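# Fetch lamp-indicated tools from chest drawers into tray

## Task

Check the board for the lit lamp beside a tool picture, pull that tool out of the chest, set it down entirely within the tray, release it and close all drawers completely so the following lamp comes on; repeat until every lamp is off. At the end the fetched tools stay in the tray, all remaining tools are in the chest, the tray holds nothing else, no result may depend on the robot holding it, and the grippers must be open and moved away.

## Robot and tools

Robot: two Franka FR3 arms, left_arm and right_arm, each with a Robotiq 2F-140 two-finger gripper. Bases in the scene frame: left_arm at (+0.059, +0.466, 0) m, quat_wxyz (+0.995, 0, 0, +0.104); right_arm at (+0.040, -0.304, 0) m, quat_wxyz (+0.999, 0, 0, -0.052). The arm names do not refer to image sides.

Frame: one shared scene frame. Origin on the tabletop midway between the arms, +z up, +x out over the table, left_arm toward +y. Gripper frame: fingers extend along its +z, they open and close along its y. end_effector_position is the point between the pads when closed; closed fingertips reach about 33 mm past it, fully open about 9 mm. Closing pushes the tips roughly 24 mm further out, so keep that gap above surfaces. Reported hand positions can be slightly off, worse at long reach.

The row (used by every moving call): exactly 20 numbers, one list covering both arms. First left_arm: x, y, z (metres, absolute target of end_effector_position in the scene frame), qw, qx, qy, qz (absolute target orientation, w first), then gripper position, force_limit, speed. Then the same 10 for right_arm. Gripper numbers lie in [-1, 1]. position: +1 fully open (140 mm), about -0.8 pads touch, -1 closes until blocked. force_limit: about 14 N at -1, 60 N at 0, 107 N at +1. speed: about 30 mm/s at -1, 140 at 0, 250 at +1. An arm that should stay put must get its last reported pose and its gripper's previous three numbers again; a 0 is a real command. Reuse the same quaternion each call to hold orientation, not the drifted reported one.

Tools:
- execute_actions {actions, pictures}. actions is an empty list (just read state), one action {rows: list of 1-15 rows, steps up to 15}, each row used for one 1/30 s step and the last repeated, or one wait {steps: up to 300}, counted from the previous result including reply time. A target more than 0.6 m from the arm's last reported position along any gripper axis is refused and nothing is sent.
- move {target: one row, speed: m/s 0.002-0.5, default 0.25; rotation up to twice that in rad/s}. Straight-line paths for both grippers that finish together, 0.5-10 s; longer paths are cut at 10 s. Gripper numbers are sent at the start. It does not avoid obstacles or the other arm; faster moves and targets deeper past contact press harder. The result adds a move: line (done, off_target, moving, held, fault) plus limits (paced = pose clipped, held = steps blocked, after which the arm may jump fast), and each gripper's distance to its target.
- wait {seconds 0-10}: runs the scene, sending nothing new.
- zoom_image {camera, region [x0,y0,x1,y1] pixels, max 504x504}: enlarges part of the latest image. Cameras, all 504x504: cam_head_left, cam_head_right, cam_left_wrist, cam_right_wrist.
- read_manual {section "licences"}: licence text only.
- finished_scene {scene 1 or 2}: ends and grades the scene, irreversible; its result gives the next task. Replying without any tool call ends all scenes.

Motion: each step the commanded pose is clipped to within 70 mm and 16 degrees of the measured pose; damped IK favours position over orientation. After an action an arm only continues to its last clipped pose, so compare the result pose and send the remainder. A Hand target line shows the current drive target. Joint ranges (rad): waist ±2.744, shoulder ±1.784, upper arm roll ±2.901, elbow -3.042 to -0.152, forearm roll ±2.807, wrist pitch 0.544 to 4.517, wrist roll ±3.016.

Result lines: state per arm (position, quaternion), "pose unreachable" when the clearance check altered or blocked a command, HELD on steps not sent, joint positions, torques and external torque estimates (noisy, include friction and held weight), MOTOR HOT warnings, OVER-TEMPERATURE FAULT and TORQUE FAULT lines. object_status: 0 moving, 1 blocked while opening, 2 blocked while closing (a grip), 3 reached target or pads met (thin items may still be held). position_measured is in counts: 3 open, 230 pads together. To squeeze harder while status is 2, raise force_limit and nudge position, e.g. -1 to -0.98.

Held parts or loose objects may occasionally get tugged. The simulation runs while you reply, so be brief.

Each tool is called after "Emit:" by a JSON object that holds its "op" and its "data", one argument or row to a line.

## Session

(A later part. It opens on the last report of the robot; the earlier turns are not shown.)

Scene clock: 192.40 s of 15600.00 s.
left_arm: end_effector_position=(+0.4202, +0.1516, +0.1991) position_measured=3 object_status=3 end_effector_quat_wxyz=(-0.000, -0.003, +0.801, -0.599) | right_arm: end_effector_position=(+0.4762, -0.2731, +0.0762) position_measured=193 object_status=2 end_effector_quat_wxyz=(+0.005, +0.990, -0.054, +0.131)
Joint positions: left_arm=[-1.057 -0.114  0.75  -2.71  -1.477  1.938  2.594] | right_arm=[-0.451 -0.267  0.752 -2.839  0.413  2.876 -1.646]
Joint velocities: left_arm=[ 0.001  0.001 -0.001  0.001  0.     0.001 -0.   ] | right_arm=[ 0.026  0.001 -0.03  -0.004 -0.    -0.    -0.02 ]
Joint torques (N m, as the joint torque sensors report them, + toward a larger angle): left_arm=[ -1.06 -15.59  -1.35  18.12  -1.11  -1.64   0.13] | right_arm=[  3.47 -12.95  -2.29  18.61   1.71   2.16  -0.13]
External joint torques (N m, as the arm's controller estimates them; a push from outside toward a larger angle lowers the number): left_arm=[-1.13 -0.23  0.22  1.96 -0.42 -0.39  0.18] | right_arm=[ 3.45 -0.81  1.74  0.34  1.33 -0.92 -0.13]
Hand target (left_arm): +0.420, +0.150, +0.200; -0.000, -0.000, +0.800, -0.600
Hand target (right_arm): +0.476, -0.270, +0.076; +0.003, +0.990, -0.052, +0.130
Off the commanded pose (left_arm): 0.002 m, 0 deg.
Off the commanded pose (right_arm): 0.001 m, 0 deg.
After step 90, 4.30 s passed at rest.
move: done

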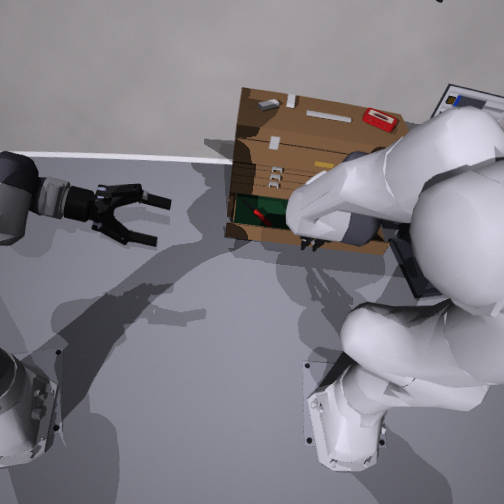

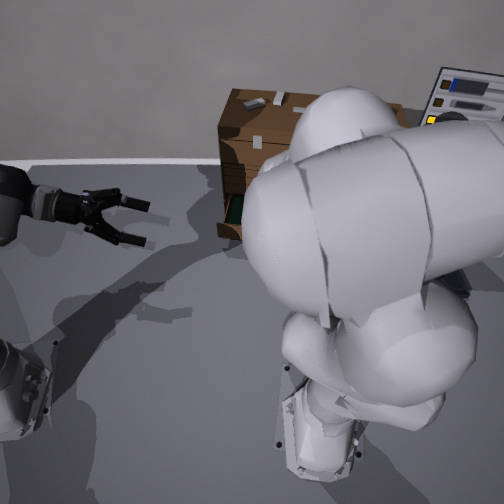

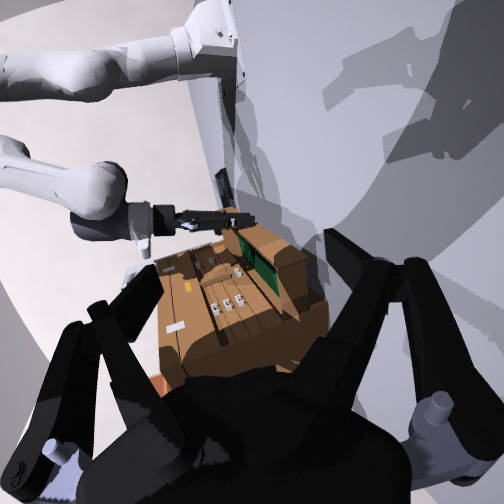

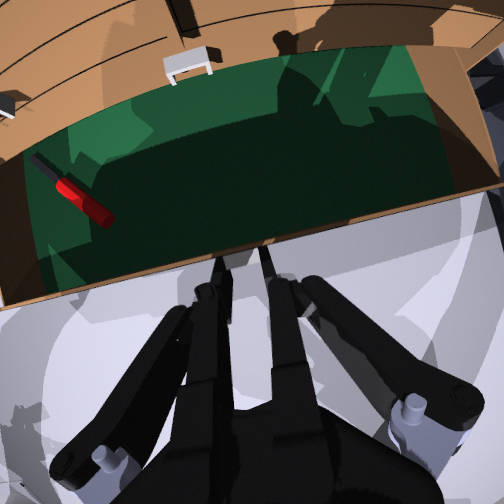

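Emit:
{"op": "move", "data": {
  "target": [0.42,0.15,0.2,0,0,0.8,-0.6,1,0,0,0.475,-0.274,0.076,0.0068,0.99,-0.0519,0.1303,-0.3,0,0.5],
  "speed": 0.05
}}

Emit:
{"op": "move", "data": {
  "target": [0.42,0.15,0.2,0,0,0.8,-0.6,1,0,0,0.603,-0.284,0.075,0.02,0.9227,-0.0483,0.3825,-0.3,0,0.5],
  "speed": 0.08
}}

Emit:
{"op": "move", "data": {
  "target": [0.42,0.15,0.2,0,0,0.8,-0.6,1,0,0,0.565,-0.281,0.10,0.02,0.9227,-0.0483,0.3825,-0.3,0,0.5],
  "speed": 0.1
}}

Emit:
{"op": "move", "data": {
  "target": [0.42,0.15,0.2,0,0,0.8,-0.6,1,0,0,0.58,-0.282,0.135,0.02,0.9227,-0.0483,0.3825,-0.3,0,0.5],
  "speed": 0.1
}}

Scene clock: 207.33 s of 15600.00 s.
left_arm: end_effector_position=(+0.4202, +0.1516, +0.1991) position_measured=3 object_status=3 end_effector_quat_wxyz=(-0.000, -0.003, +0.801, -0.599) | right_arm: end_effector_position=(+0.4758, -0.2733, +0.0763) position_measured=167 object_status=3 end_effector_quat_wxyz=(+0.006, +0.990, -0.053, +0.131)
Joint positions: left_arm=[-1.057 -0.114  0.75  -2.71  -1.477  1.938  2.594] | right_arm=[-0.45  -0.269  0.752 -2.841  0.413  2.875 -1.649]
Joint velocities: left_arm=[-0.     0.001 -0.001  0.     0.002  0.002  0.002] | right_arm=[-0.001  0.     0.003 -0.002 -0.001  0.    -0.   ]
Joint torques (N m, as the joint torque sensors report them, + toward a larger angle): left_arm=[ -1.29 -15.32  -1.25  18.02  -1.08  -1.64   0.13] | right_arm=[ -1.08 -13.49  -3.39  17.61  -0.52   2.64  -0.09]
External joint torques (N m, as the arm's controller estimates them; a push from outside toward a larger angle lowers the number): left_arm=[-1.22  0.07  0.45  1.9  -0.4  -0.35  0.18] | right_arm=[-1.05 -1.49  0.72 -0.47 -0.93 -0.41 -0.09]
Hand target (left_arm): +0.420, +0.150, +0.200; -0.000, -0.000, +0.800, -0.600
Hand target (right_arm): +0.475, -0.274, +0.076; +0.007, +0.990, -0.052, +0.130
Off the commanded pose (left_arm): 0.002 m, 0 deg.
Off the commanded pose (right_arm): 0.001 m, 0 deg.
After step 90, 11.23 s passed at rest.
move: done

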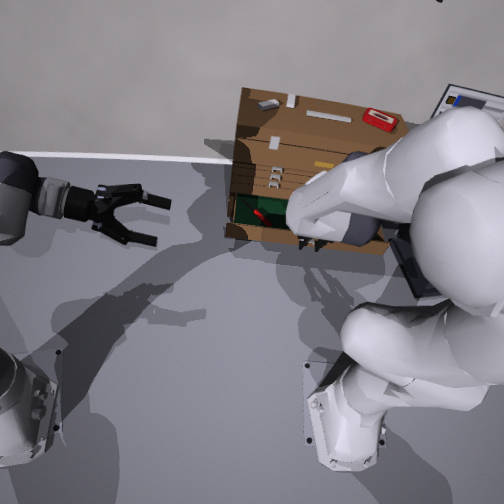

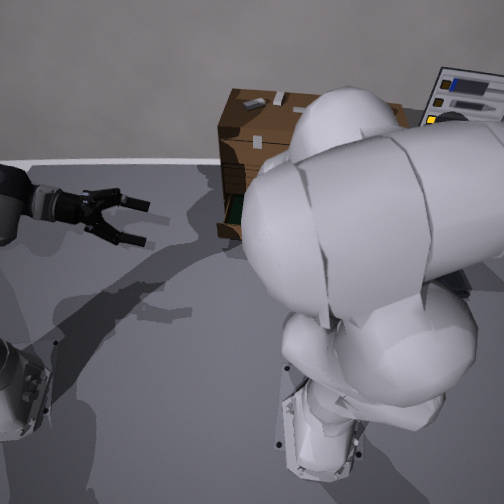

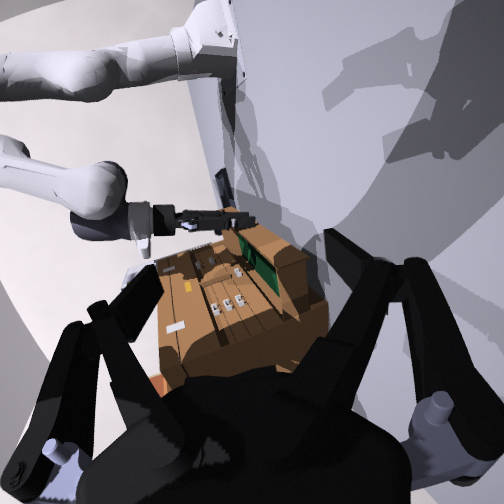

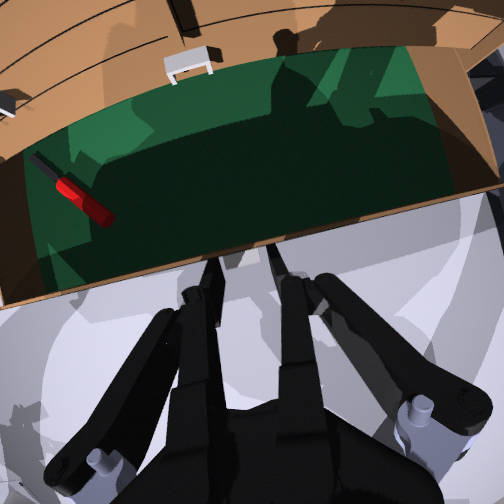

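Scene clock: 211.20 s of 15600.00 s.
left_arm: end_effector_position=(+0.4202, +0.1516, +0.1991) position_measured=3 object_status=3 end_effector_quat_wxyz=(-0.000, -0.003, +0.801, -0.599) | right_arm: end_effector_position=(+0.5972, -0.2800, +0.0630) position_measured=167 object_status=3 end_effector_quat_wxyz=(+0.017, +0.928, -0.048, +0.370)
Joint positions: left_arm=[-1.057 -0.114  0.75  -2.71  -1.477  1.938  2.594] | right_arm=[-0.321  0.383  0.666 -2.738  0.556  3.909 -1.931]
Joint velocities: left_arm=[ 0.     0.001  0.    -0.001 -0.    -0.001  0.   ] | right_arm=[ 0.006 -0.001 -0.008  0.    -0.005  0.009  0.001]
Joint torques (N m, as the joint torque sensors report them, + toward a larger angle): left_arm=[ -1.52 -15.47  -1.37  17.76  -1.06  -1.64   0.16] | right_arm=[ -0.94 -27.61   4.33  15.98  -1.91   5.81  -0.25]
External joint torques (N m, as the arm's controller estimates them; a push from outside toward a larger angle lowers the number): left_arm=[-1.59 -0.14  0.2   1.64 -0.37 -0.38  0.22] | right_arm=[-0.86 -2.03 -1.    4.94 -1.02  2.42 -0.27]
Hand target (left_arm): +0.420, +0.150, +0.200; -0.000, -0.000, +0.800, -0.600
Hand target (right_arm): +0.605, -0.283, +0.073; +0.021, +0.922, -0.047, +0.383
Off the commanded pose (left_arm): 0.002 m, 0 deg.
Off the commanded pose (right_arm): 0.014 m, 2 deg.
move: off_target (right_arm)

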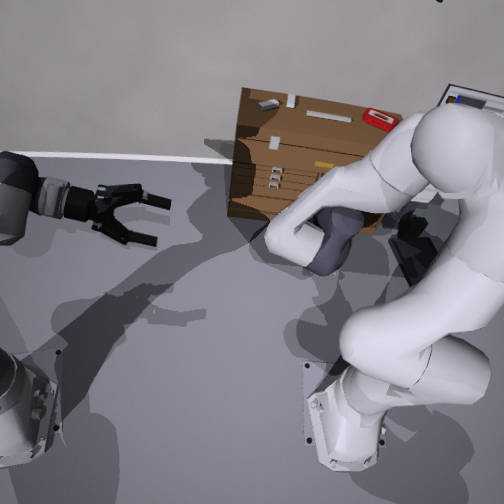

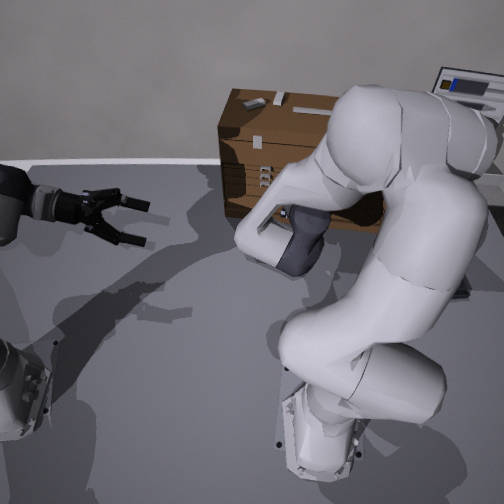

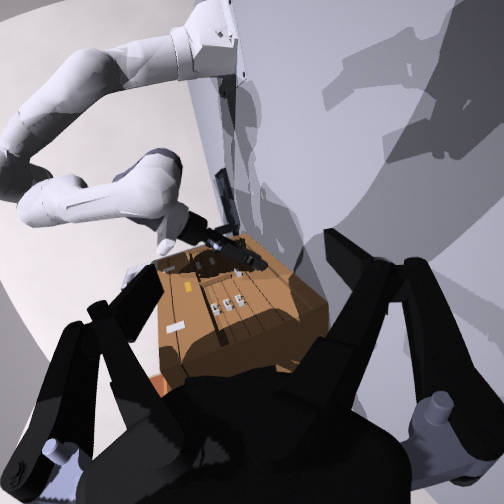

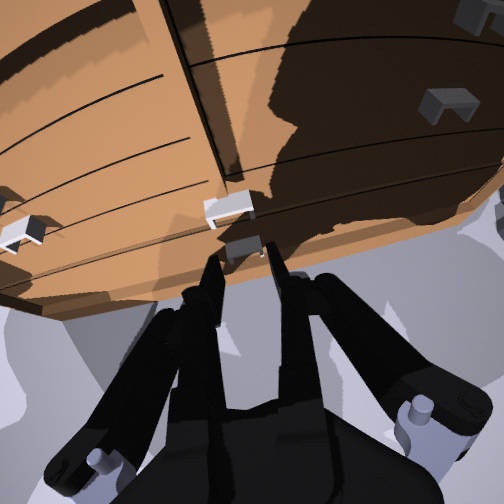

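Scene clock: 212.30 s of 15600.00 s.
left_arm: end_effector_position=(+0.4202, +0.1516, +0.1991) position_measured=3 object_status=3 end_effector_quat_wxyz=(-0.000, -0.003, +0.801, -0.599) | right_arm: end_effector_position=(+0.5657, -0.2816, +0.1010) position_measured=167 object_status=3 end_effector_quat_wxyz=(+0.025, +0.922, -0.044, +0.384)
Joint positions: left_arm=[-1.057 -0.114  0.75  -2.71  -1.477  1.938  2.594] | right_arm=[-0.395  0.19   0.775 -2.879  0.554  3.876 -1.841]
Joint velocities: left_arm=[-0.001 -0.001  0.001 -0.001 -0.     0.001  0.   ] | right_arm=[-0.021 -0.     0.019  0.    -0.002 -0.004  0.023]
Joint torques (N m, as the joint torque sensors report them, + toward a larger angle): left_arm=[ -1.19 -15.79  -1.3   17.99  -1.1   -1.65   0.14] | right_arm=[ -0.95 -20.16   4.48  11.55  -1.55   2.65   0.21]
External joint torques (N m, as the arm's controller estimates them; a push from outside toward a larger angle lowers the number): left_arm=[-1.18 -0.38  0.34  1.84 -0.41 -0.37  0.2 ] | right_arm=[-0.94 -0.74  1.7  -0.3  -0.96 -0.8   0.19]
Hand target (left_arm): +0.420, +0.150, +0.200; -0.000, -0.000, +0.800, -0.600
Hand target (right_arm): +0.565, -0.281, +0.100; +0.021, +0.923, -0.049, +0.382
Off the commanded pose (left_arm): 0.002 m, 0 deg.
Off the commanded pose (right_arm): 0.001 m, 1 deg.
move: done

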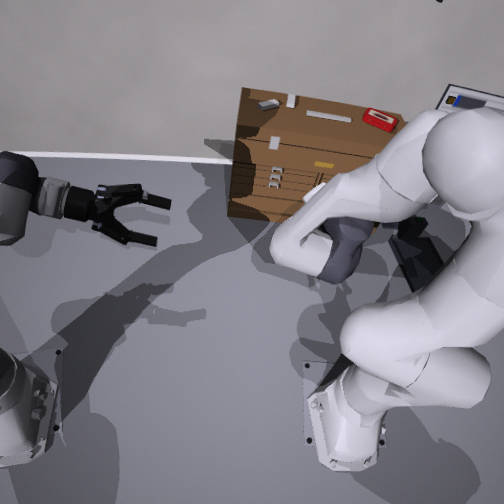

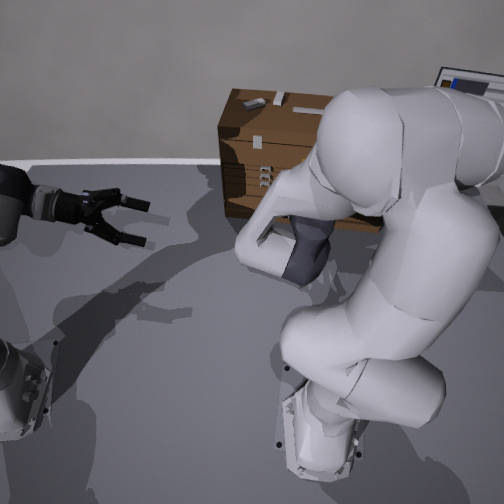

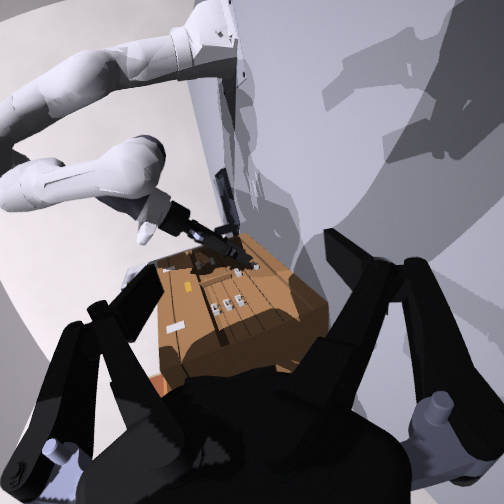

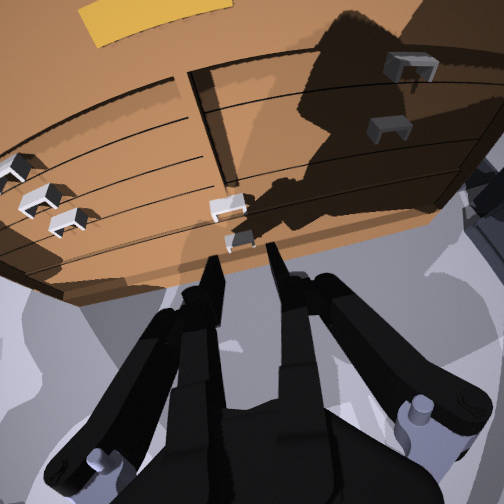

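Scene clock: 213.37 s of 15600.00 s.
left_arm: end_effector_position=(+0.4202, +0.1516, +0.1991) position_measured=3 object_status=3 end_effector_quat_wxyz=(-0.000, -0.003, +0.801, -0.599) | right_arm: end_effector_position=(+0.5803, -0.2825, +0.1361) position_measured=167 object_status=3 end_effector_quat_wxyz=(+0.024, +0.922, -0.043, +0.384)
Joint positions: left_arm=[-1.057 -0.114  0.75  -2.71  -1.477  1.938  2.594] | right_arm=[-0.429  0.016  0.799 -2.866  0.532  3.698 -1.789]
Joint velocities: left_arm=[-0.001  0.001 -0.001  0.     0.001 -0.     0.   ] | right_arm=[-0.005 -0.002 -0.001  0.001 -0.013 -0.013  0.026]
Joint torques (N m, as the joint torque sensors report them, + toward a larger angle): left_arm=[ -1.14 -15.27  -1.84  17.62  -1.11  -1.68   0.15] | right_arm=[ -1.18 -17.85   0.31  14.62  -1.25   2.83   0.31]
External joint torques (N m, as the arm's controller estimates them; a push from outside toward a larger angle lowers the number): left_arm=[-1.09  0.04 -0.17  1.54 -0.43 -0.4   0.2 ] | right_arm=[-1.17 -1.05  0.08 -0.14 -0.96 -0.66  0.29]
Hand target (left_arm): +0.420, +0.150, +0.200; -0.000, -0.000, +0.800, -0.600
Hand target (right_arm): +0.580, -0.283, +0.135; +0.021, +0.923, -0.049, +0.382
Off the commanded pose (left_arm): 0.002 m, 0 deg.
Off the commanded pose (right_arm): 0.001 m, 1 deg.
move: done

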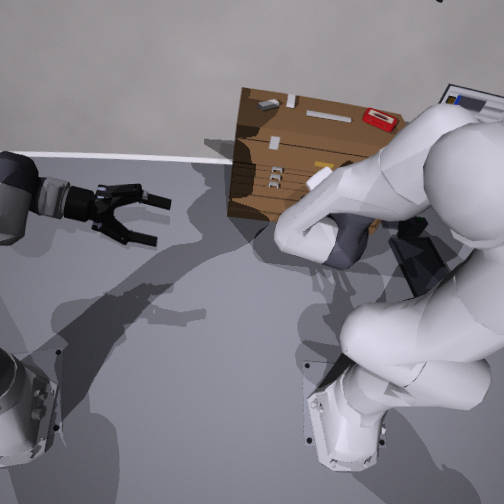

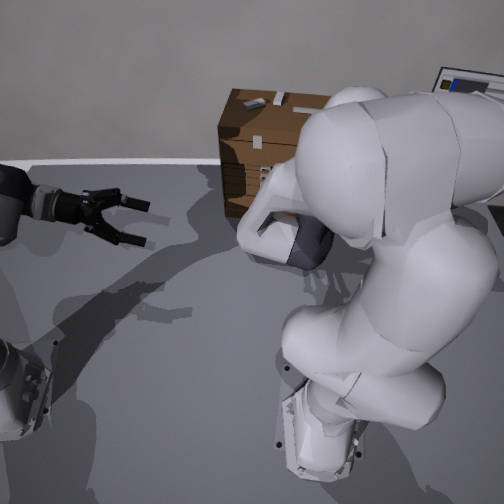

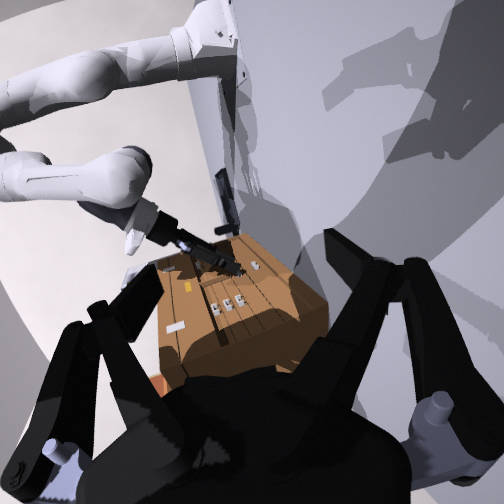

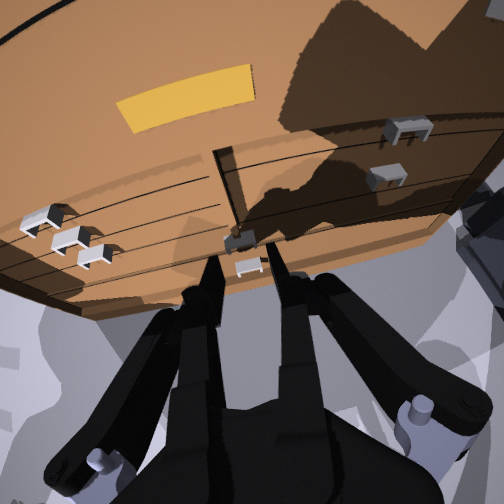

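Emit:
{"op": "move", "data": {
  "target": [0.42,0.15,0.2,0,0,0.8,-0.6,1,0,0,0.595,-0.283,0.121,0.02,0.9227,-0.0483,0.3825,-0.3,0,0.5],
  "speed": 0.03
}}

Emit:
{"op": "move", "data": {
  "target": [0.42,0.15,0.2,0,0,0.8,-0.6,1,0,0,0.595,-0.283,0.121,0.02,0.9227,-0.0483,0.3825,-1,0,-0.5],
  "speed": 0.03
}}

Scene clock: 221.57 s of 15600.00 s.
left_arm: end_effector_position=(+0.4202, +0.1516, +0.1991) position_measured=3 object_status=3 end_effector_quat_wxyz=(-0.000, -0.003, +0.801, -0.599) | right_arm: end_effector_position=(+0.5940, -0.2818, +0.1195) position_measured=167 object_status=3 end_effector_quat_wxyz=(+0.014, +0.923, -0.054, +0.380)
Joint positions: left_arm=[-1.057 -0.114  0.75  -2.71  -1.477  1.938  2.594] | right_arm=[-0.405  0.131  0.765 -2.807  0.563  3.745 -1.842]
Joint velocities: left_arm=[-0.    -0.001  0.     0.001  0.001  0.    -0.001] | right_arm=[ 0.031  0.006 -0.023  0.008  0.014  0.02  -0.043]
Joint torques (N m, as the joint torque sensors report them, + toward a larger angle): left_arm=[ -0.79 -15.39  -1.77  18.04  -1.08  -1.62   0.14] | right_arm=[  0.37 -18.09   2.11  14.92   0.01   4.06  -0.49]
External joint torques (N m, as the arm's controller estimates them; a push from outside toward a larger angle lowers the number): left_arm=[-0.79  0.   -0.14  1.9  -0.4  -0.34  0.19] | right_arm=[ 0.38  1.86  0.07  0.76  0.59  0.62 -0.51]
Hand target (left_arm): +0.420, +0.150, +0.200; -0.000, -0.000, +0.800, -0.600
Hand target (right_arm): +0.595, -0.283, +0.121; +0.019, +0.922, -0.048, +0.383
Off the commanded pose (left_arm): 0.002 m, 0 deg.
Off the commanded pose (right_arm): 0.002 m, 1 deg.
After step 90, 4.23 s passed at rest.
move: done

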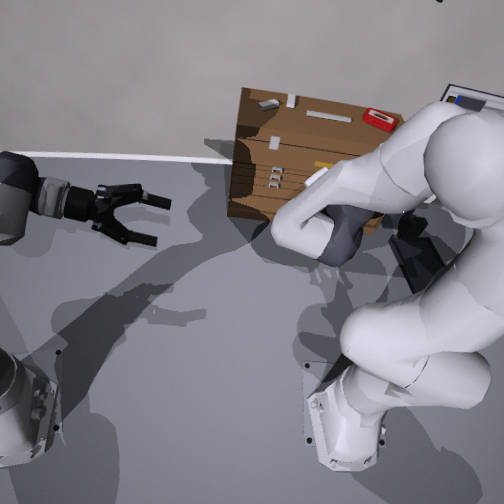

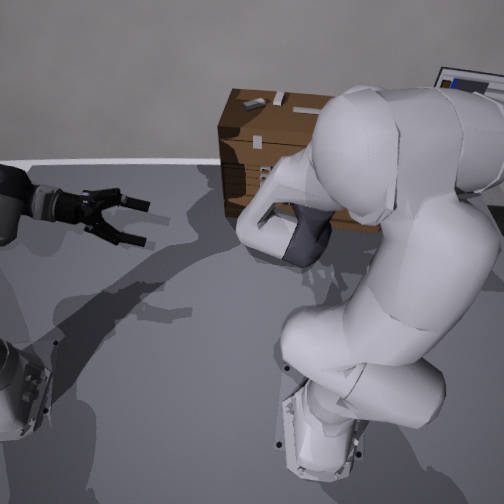

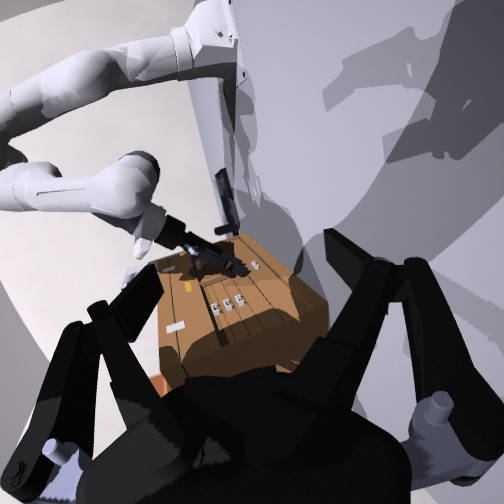

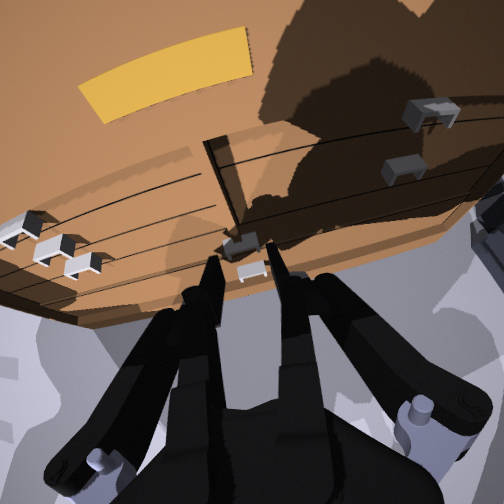

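Scene clock: 222.27 s of 15600.00 s.
left_arm: end_effector_position=(+0.4202, +0.1516, +0.1991) position_measured=3 object_status=3 end_effector_quat_wxyz=(-0.000, -0.003, +0.801, -0.599) | right_arm: end_effector_position=(+0.5939, -0.2831, +0.1197) position_measured=194 object_status=2 end_effector_quat_wxyz=(+0.017, +0.923, -0.053, +0.380)
Joint positions: left_arm=[-1.057 -0.114  0.75  -2.71  -1.477  1.938  2.594] | right_arm=[-0.396  0.131  0.757 -2.806  0.571  3.747 -1.851]
Joint velocities: left_arm=[ 0.    -0.002  0.    -0.    -0.001  0.     0.001] | right_arm=[ 0.013 -0.    -0.009  0.001  0.004  0.001 -0.011]
Joint torques (N m, as the joint torque sensors report them, + toward a larger angle): left_arm=[ -1.53 -15.36  -1.28  18.14  -1.07  -1.65   0.14] | right_arm=[  1.1  -19.12   1.96  15.08  -0.18   3.98  -0.61]
External joint torques (N m, as the arm's controller estimates them; a push from outside toward a larger angle lowers the number): left_arm=[-1.57  0.05  0.31  2.01 -0.38 -0.38  0.19] | right_arm=[ 1.01  0.9  -0.15  0.97  0.42  0.55 -0.63]
Hand target (left_arm): +0.420, +0.150, +0.200; -0.000, -0.000, +0.800, -0.600
Hand target (right_arm): +0.595, -0.283, +0.121; +0.020, +0.923, -0.048, +0.382
Off the commanded pose (left_arm): 0.002 m, 0 deg.
Off the commanded pose (right_arm): 0.002 m, 1 deg.
move: done

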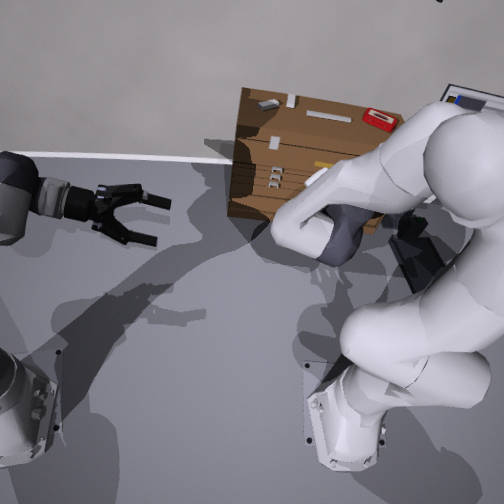

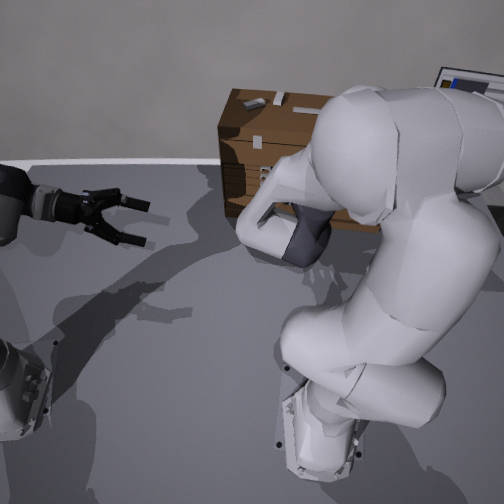

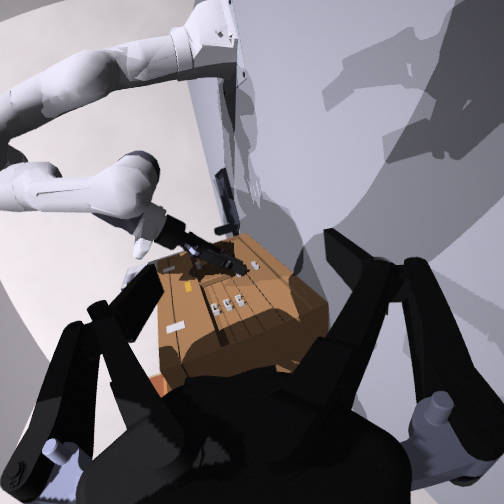

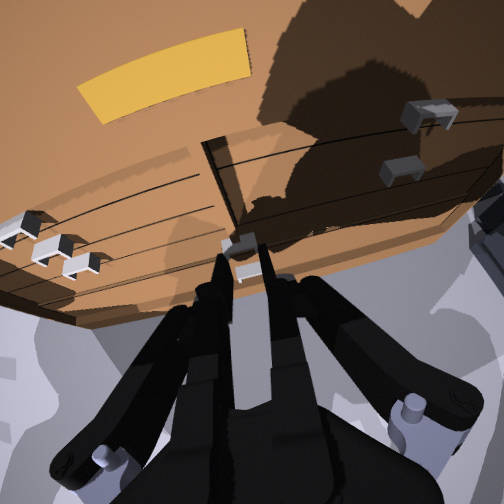

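Emit:
{"op": "move", "data": {
  "target": [0.42,0.15,0.2,0,0,0.8,-0.6,1,0,0,0.535,-0.278,0.121,0.02,0.9227,-0.0483,0.3825,-1,0,-0.5],
  "speed": 0.05
}}

Scene clock: 255.03 s of 15600.00 s.
left_arm: end_effector_position=(+0.4202, +0.1516, +0.1991) position_measured=3 object_status=3 end_effector_quat_wxyz=(-0.000, -0.003, +0.801, -0.599) | right_arm: end_effector_position=(+0.5347, -0.2769, +0.1195) position_measured=194 object_status=2 end_effector_quat_wxyz=(+0.022, +0.924, -0.046, +0.380)
Joint positions: left_arm=[-1.057 -0.114  0.75  -2.71  -1.477  1.938  2.594] | right_arm=[-0.398 -0.022  0.806 -2.997  0.477  3.77  -1.663]
Joint velocities: left_arm=[ 0.001 -0.001 -0.001 -0.002  0.002 -0.    -0.001] | right_arm=[-0.    -0.005 -0.007 -0.005 -0.02  -0.001  0.045]
Joint torques (N m, as the joint torque sensors report them, + toward a larger angle): left_arm=[ -1.78 -15.77  -1.34  17.88  -1.1   -1.61   0.14] | right_arm=[ -0.25 -15.76   0.11  11.26  -1.16   3.95  -0.27]
External joint torques (N m, as the arm's controller estimates them; a push from outside toward a larger angle lowers the number): left_arm=[-1.79 -0.43  0.28  1.81 -0.42 -0.34  0.19] | right_arm=[-0.21 -1.55  0.45 -1.5  -1.1   0.44 -0.29]
Hand target (left_arm): +0.420, +0.150, +0.200; -0.000, -0.000, +0.800, -0.600
Hand target (right_arm): +0.535, -0.277, +0.121; +0.021, +0.923, -0.049, +0.382
Off the commanded pose (left_arm): 0.002 m, 0 deg.
Off the commanded pose (right_arm): 0.002 m, 0 deg.
After step 90, 28.13 s passed at rest.
move: done

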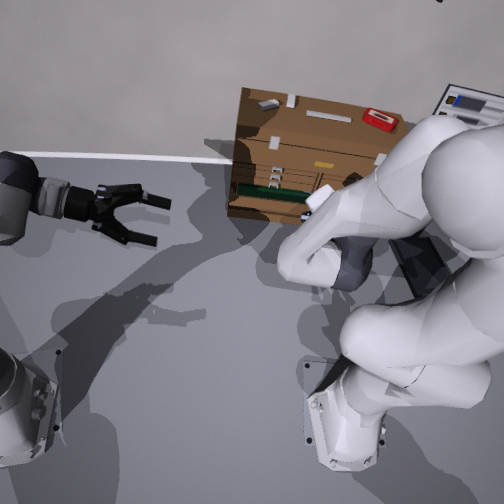

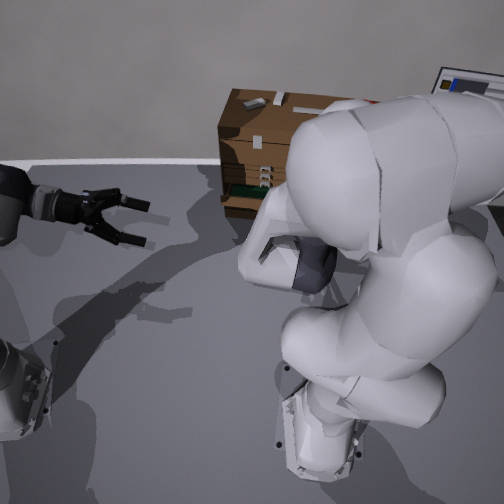

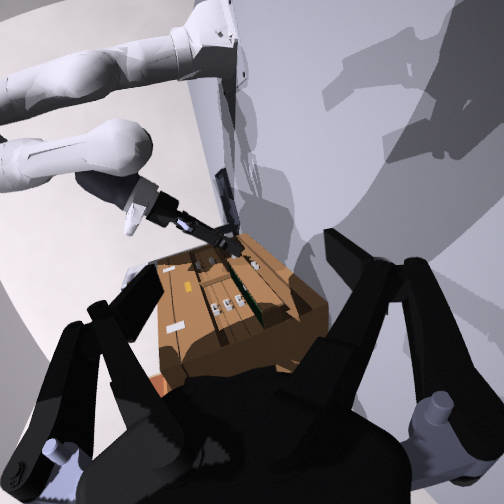

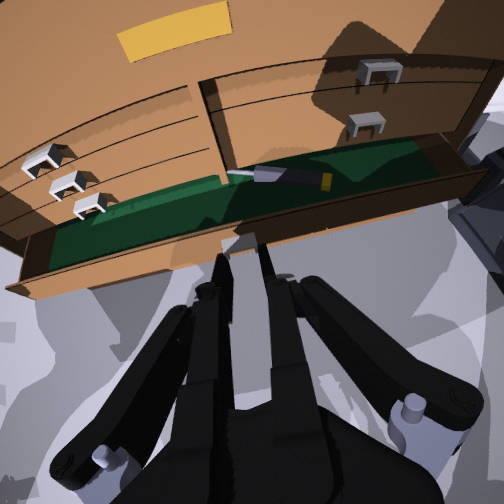

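Emit:
{"op": "move", "data": {
  "target": [0.42,0.15,0.2,0,0,0.8,-0.6,1,0,0,0.545,-0.279,0.123,0.0068,0.99,-0.0519,0.1303,-0.3,0,0],
  "speed": 0.1
}}

Scene clock: 270.13 s of 15600.00 s.
left_arm: end_effector_position=(+0.4202, +0.1516, +0.1991) position_measured=3 object_status=3 end_effector_quat_wxyz=(-0.000, -0.003, +0.801, -0.599) | right_arm: end_effector_position=(+0.5439, -0.2833, +0.1259) position_measured=167 object_status=3 end_effector_quat_wxyz=(+0.007, +0.990, -0.048, +0.133)
Joint positions: left_arm=[-1.057 -0.114  0.75  -2.71  -1.477  1.938  2.594] | right_arm=[-0.587 -0.219  0.782 -2.62   0.248  2.717 -1.588]
Joint velocities: left_arm=[-0.001  0.    -0.     0.001 -0.001 -0.     0.001] | right_arm=[-0.01   0.     0.012  0.001 -0.001 -0.012  0.009]
Joint torques (N m, as the joint torque sensors report them, + toward a larger angle): left_arm=[ -0.9  -15.7   -1.44  17.77  -1.12  -1.71   0.19] | right_arm=[ -1.34 -13.61  -3.03  21.15  -0.12   2.29   0.31]
External joint torques (N m, as the arm's controller estimates them; a push from outside toward a larger angle lowers the number): left_arm=[-0.87 -0.33  0.23  1.62 -0.43 -0.43  0.24] | right_arm=[-1.38  0.47  1.04  0.39 -0.67 -0.79  0.3 ]
Hand target (left_arm): +0.420, +0.150, +0.200; -0.000, -0.000, +0.800, -0.600
Hand target (right_arm): +0.543, -0.283, +0.125; +0.006, +0.990, -0.052, +0.131
Off the commanded pose (left_arm): 0.002 m, 0 deg.
Off the commanded pose (right_arm): 0.005 m, 1 deg.
After step 90, 8.90 s passed at rest.
move: off_target (right_arm)

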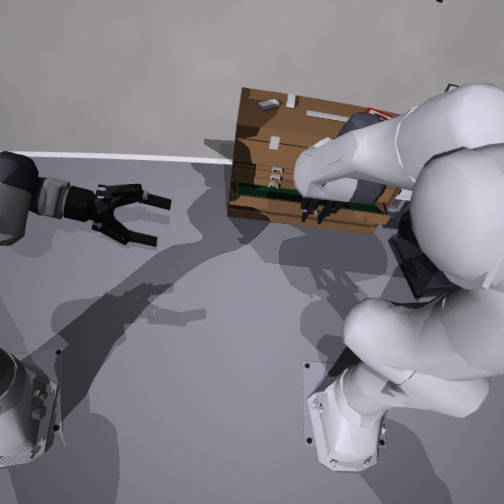

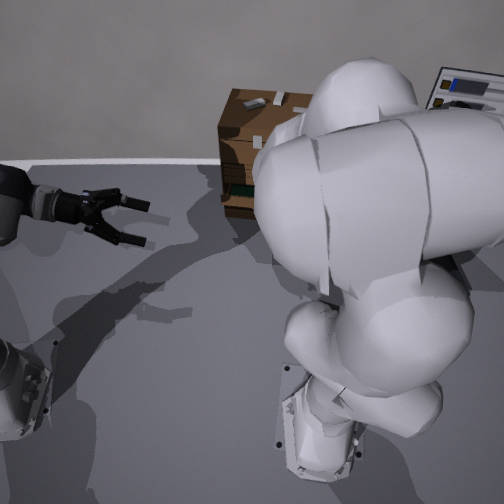

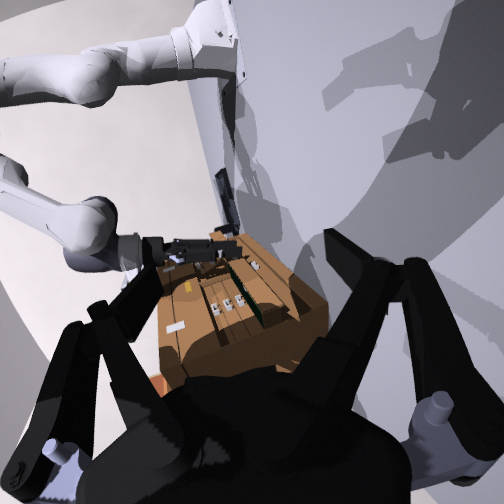

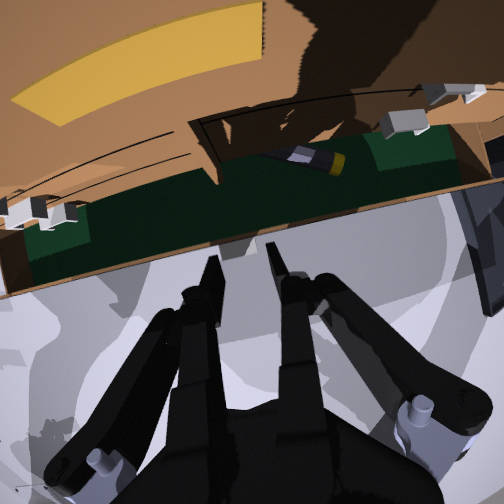

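Emit:
{"op": "move", "data": {
  "target": [0.42,0.15,0.2,0,0,0.8,-0.6,1,0,0,0.553,-0.28,0.121,0.0068,0.99,-0.0519,0.1303,-0.3,0,0],
  "speed": 0.05
}}

Emit:
{"op": "move", "data": {
  "target": [0.42,0.15,0.2,0,0,0.8,-0.6,1,0,0,0.553,-0.28,0.121,0.0068,0.99,-0.0519,0.1303,-1,0,-0.5],
  "speed": 0.05
}}

Scene clock: 277.97 s of 15600.00 s.
left_arm: end_effector_position=(+0.4202, +0.1516, +0.1991) position_measured=3 object_status=3 end_effector_quat_wxyz=(-0.000, -0.003, +0.801, -0.599) | right_arm: end_effector_position=(+0.5511, -0.2803, +0.1203) position_measured=167 object_status=3 end_effector_quat_wxyz=(+0.007, +0.991, -0.045, +0.128)
Joint positions: left_arm=[-1.057 -0.114  0.75  -2.71  -1.477  1.938  2.594] | right_arm=[-0.64  -0.176  0.833 -2.592  0.196  2.719 -1.553]
Joint velocities: left_arm=[-0.002  0.001 -0.002  0.001  0.001  0.     0.   ] | right_arm=[-0.034  0.001  0.036  0.006 -0.014  0.002  0.039]
Joint torques (N m, as the joint torque sensors report them, + toward a larger angle): left_arm=[ -1.37 -15.35  -1.32  18.05  -1.07  -1.64   0.13] | right_arm=[ -1.17 -13.22  -1.81  22.16  -0.4    3.68   0.27]
External joint torques (N m, as the arm's controller estimates them; a push from outside toward a larger angle lowers the number): left_arm=[-1.33  0.02  0.36  1.88 -0.39 -0.36  0.18] | right_arm=[-1.12  0.95  1.81  1.51 -0.96  0.63  0.26]
Hand target (left_arm): +0.420, +0.150, +0.200; -0.000, -0.000, +0.800, -0.600
Hand target (right_arm): +0.553, -0.280, +0.121; +0.007, +0.990, -0.052, +0.130
Off the commanded pose (left_arm): 0.002 m, 0 deg.
Off the commanded pose (right_arm): 0.002 m, 1 deg.
After step 90, 4.13 s passed at rest.
move: done

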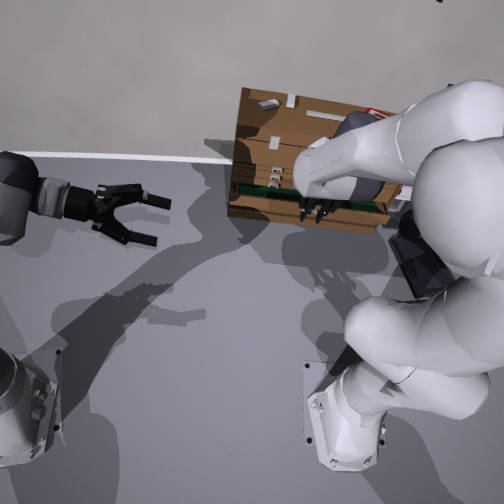

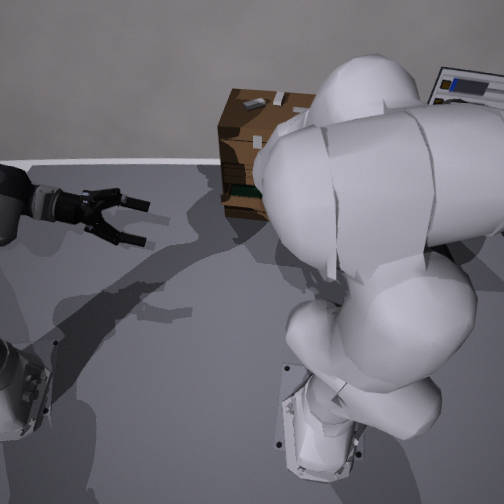

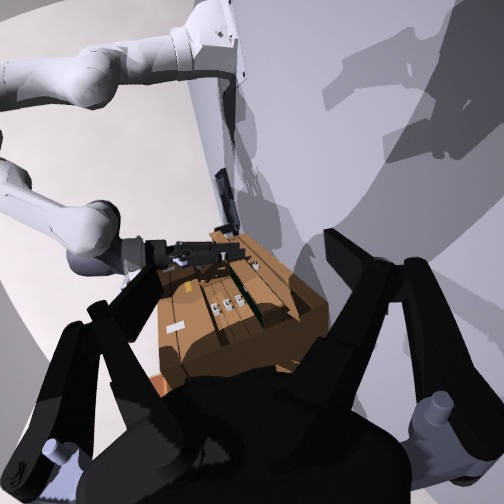

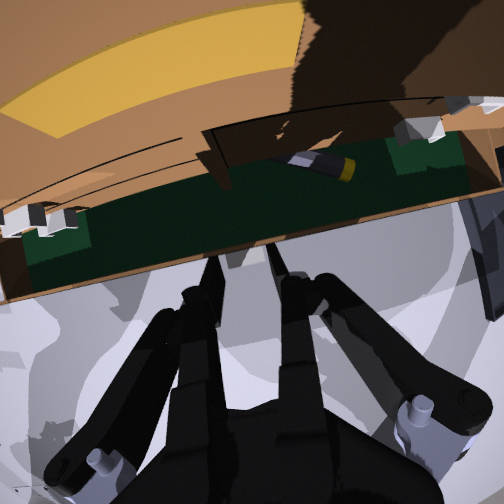

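Scene clock: 278.67 s of 15600.00 s.
left_arm: end_effector_position=(+0.4202, +0.1516, +0.1991) position_measured=3 object_status=3 end_effector_quat_wxyz=(-0.000, -0.003, +0.801, -0.599) | right_arm: end_effector_position=(+0.5516, -0.2834, +0.1205) position_measured=192 object_status=2 end_effector_quat_wxyz=(+0.008, +0.990, -0.050, +0.128)
Joint positions: left_arm=[-1.057 -0.114  0.75  -2.71  -1.477  1.938  2.594] | right_arm=[-0.651 -0.177  0.839 -2.591  0.196  2.719 -1.547]
Joint velocities: left_arm=[ 0.     0.001  0.    -0.    -0.     0.    -0.   ] | right_arm=[-0.011  0.     0.011  0.    -0.     0.     0.005]
Joint torques (N m, as the joint torque sensors report them, + toward a larger angle): left_arm=[ -1.38 -15.91  -1.38  18.24  -1.1   -1.61   0.14] | right_arm=[  0.38 -12.76  -0.27  21.62   0.1    3.53   0.34]
External joint torques (N m, as the arm's controller estimates them; a push from outside toward a larger angle lowers the number): left_arm=[-1.35 -0.64  0.28  2.17 -0.43 -0.34  0.19] | right_arm=[ 0.44  1.28  3.38  0.94 -0.47  0.47  0.33]
Hand target (left_arm): +0.420, +0.150, +0.200; -0.000, -0.000, +0.800, -0.600
Hand target (right_arm): +0.553, -0.280, +0.121; +0.007, +0.990, -0.052, +0.130
Off the commanded pose (left_arm): 0.002 m, 0 deg.
Off the commanded pose (right_arm): 0.004 m, 0 deg.
move: off_target (right_arm)

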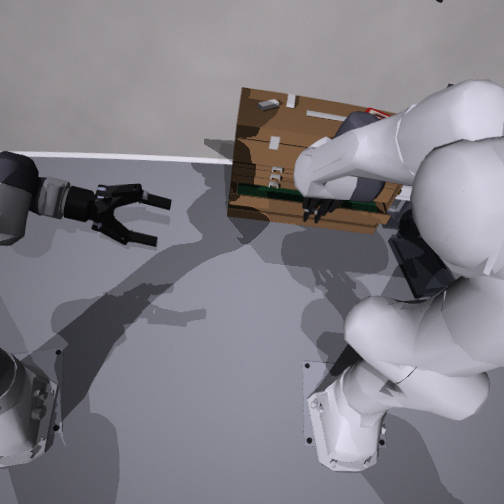

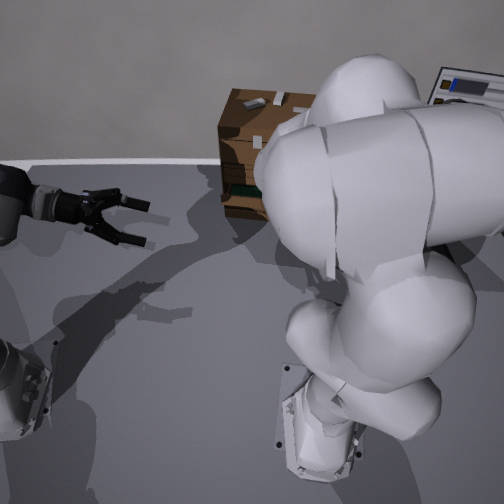

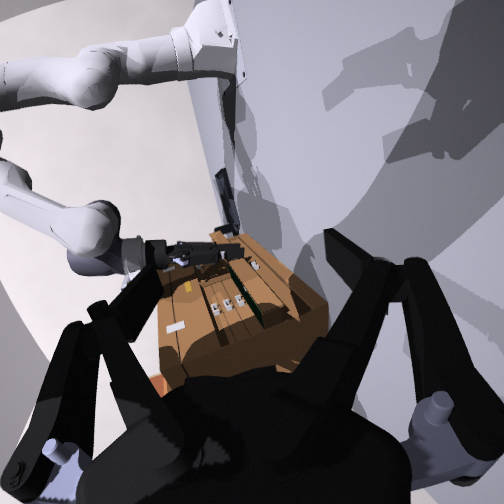

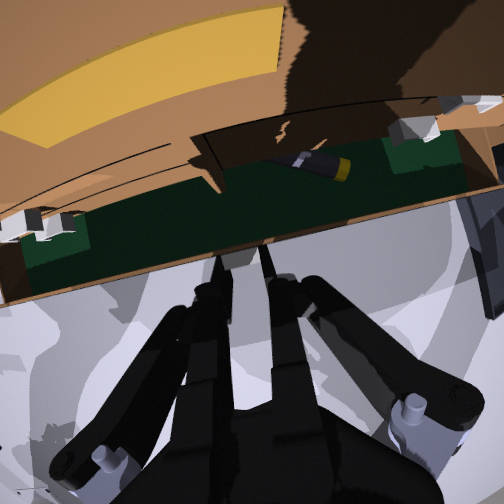

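Emit:
{"op": "move", "data": {
  "target": [0.42,0.15,0.2,0,0,0.8,-0.6,1,0,0,0.47,-0.276,0.121,0.0068,0.99,-0.0519,0.1303,-1,0,-0.5],
  "speed": 0.05
}}

Scene clock: 287.27 s of 15600.00 s.
left_arm: end_effector_position=(+0.4202, +0.1516, +0.1991) position_measured=3 object_status=3 end_effector_quat_wxyz=(-0.000, -0.003, +0.801, -0.599) | right_arm: end_effector_position=(+0.4713, -0.2730, +0.1208) position_measured=192 object_status=2 end_effector_quat_wxyz=(+0.006, +0.990, -0.051, +0.131)
Joint positions: left_arm=[-1.057 -0.114  0.75  -2.71  -1.477  1.938  2.594] | right_arm=[-0.354 -0.433  0.644 -2.827  0.44   2.695 -1.672]
Joint velocities: left_arm=[-0.001 -0.001 -0.001  0.    -0.001  0.     0.002] | right_arm=[ 0.014 -0.    -0.018 -0.004 -0.001 -0.001 -0.005]
Joint torques (N m, as the joint torque sensors report them, + toward a larger angle): left_arm=[ -1.07 -15.83  -1.22  17.34  -1.06  -1.59   0.15] | right_arm=[  0.06 -12.58  -6.22  20.38   1.19   2.25  -0.3 ]
External joint torques (N m, as the arm's controller estimates them; a push from outside toward a larger angle lowers the number): left_arm=[-0.99 -0.51  0.5   1.23 -0.38 -0.31  0.2 ] | right_arm=[ 0.09 -2.24 -0.5   0.17  0.65 -0.81 -0.31]
Hand target (left_arm): +0.420, +0.150, +0.200; -0.000, -0.000, +0.800, -0.600
Hand target (right_arm): +0.470, -0.273, +0.121; +0.005, +0.990, -0.052, +0.130
Off the commanded pose (left_arm): 0.002 m, 0 deg.
Off the commanded pose (right_arm): 0.003 m, 0 deg.
After step 90, 3.63 s passed at rest.
move: done

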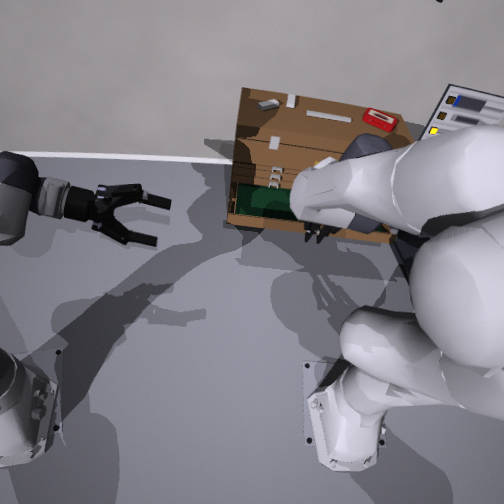

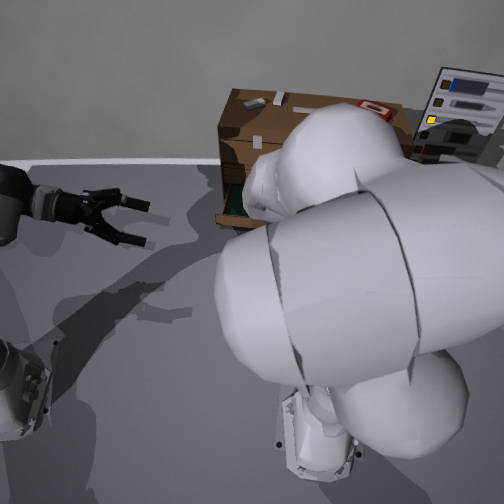

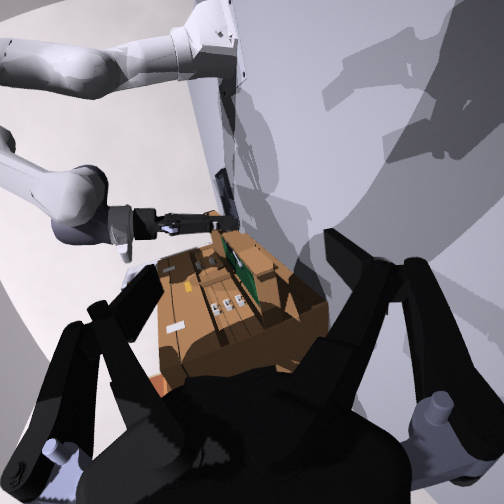

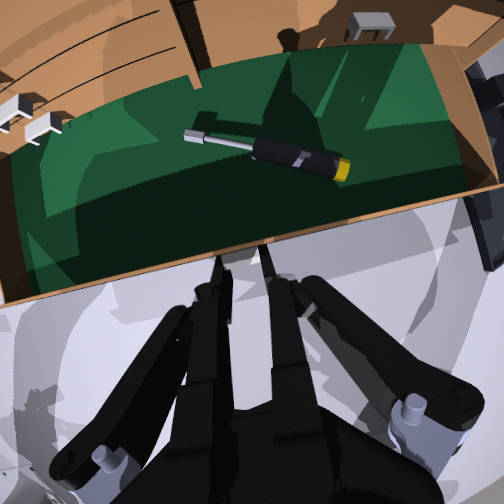

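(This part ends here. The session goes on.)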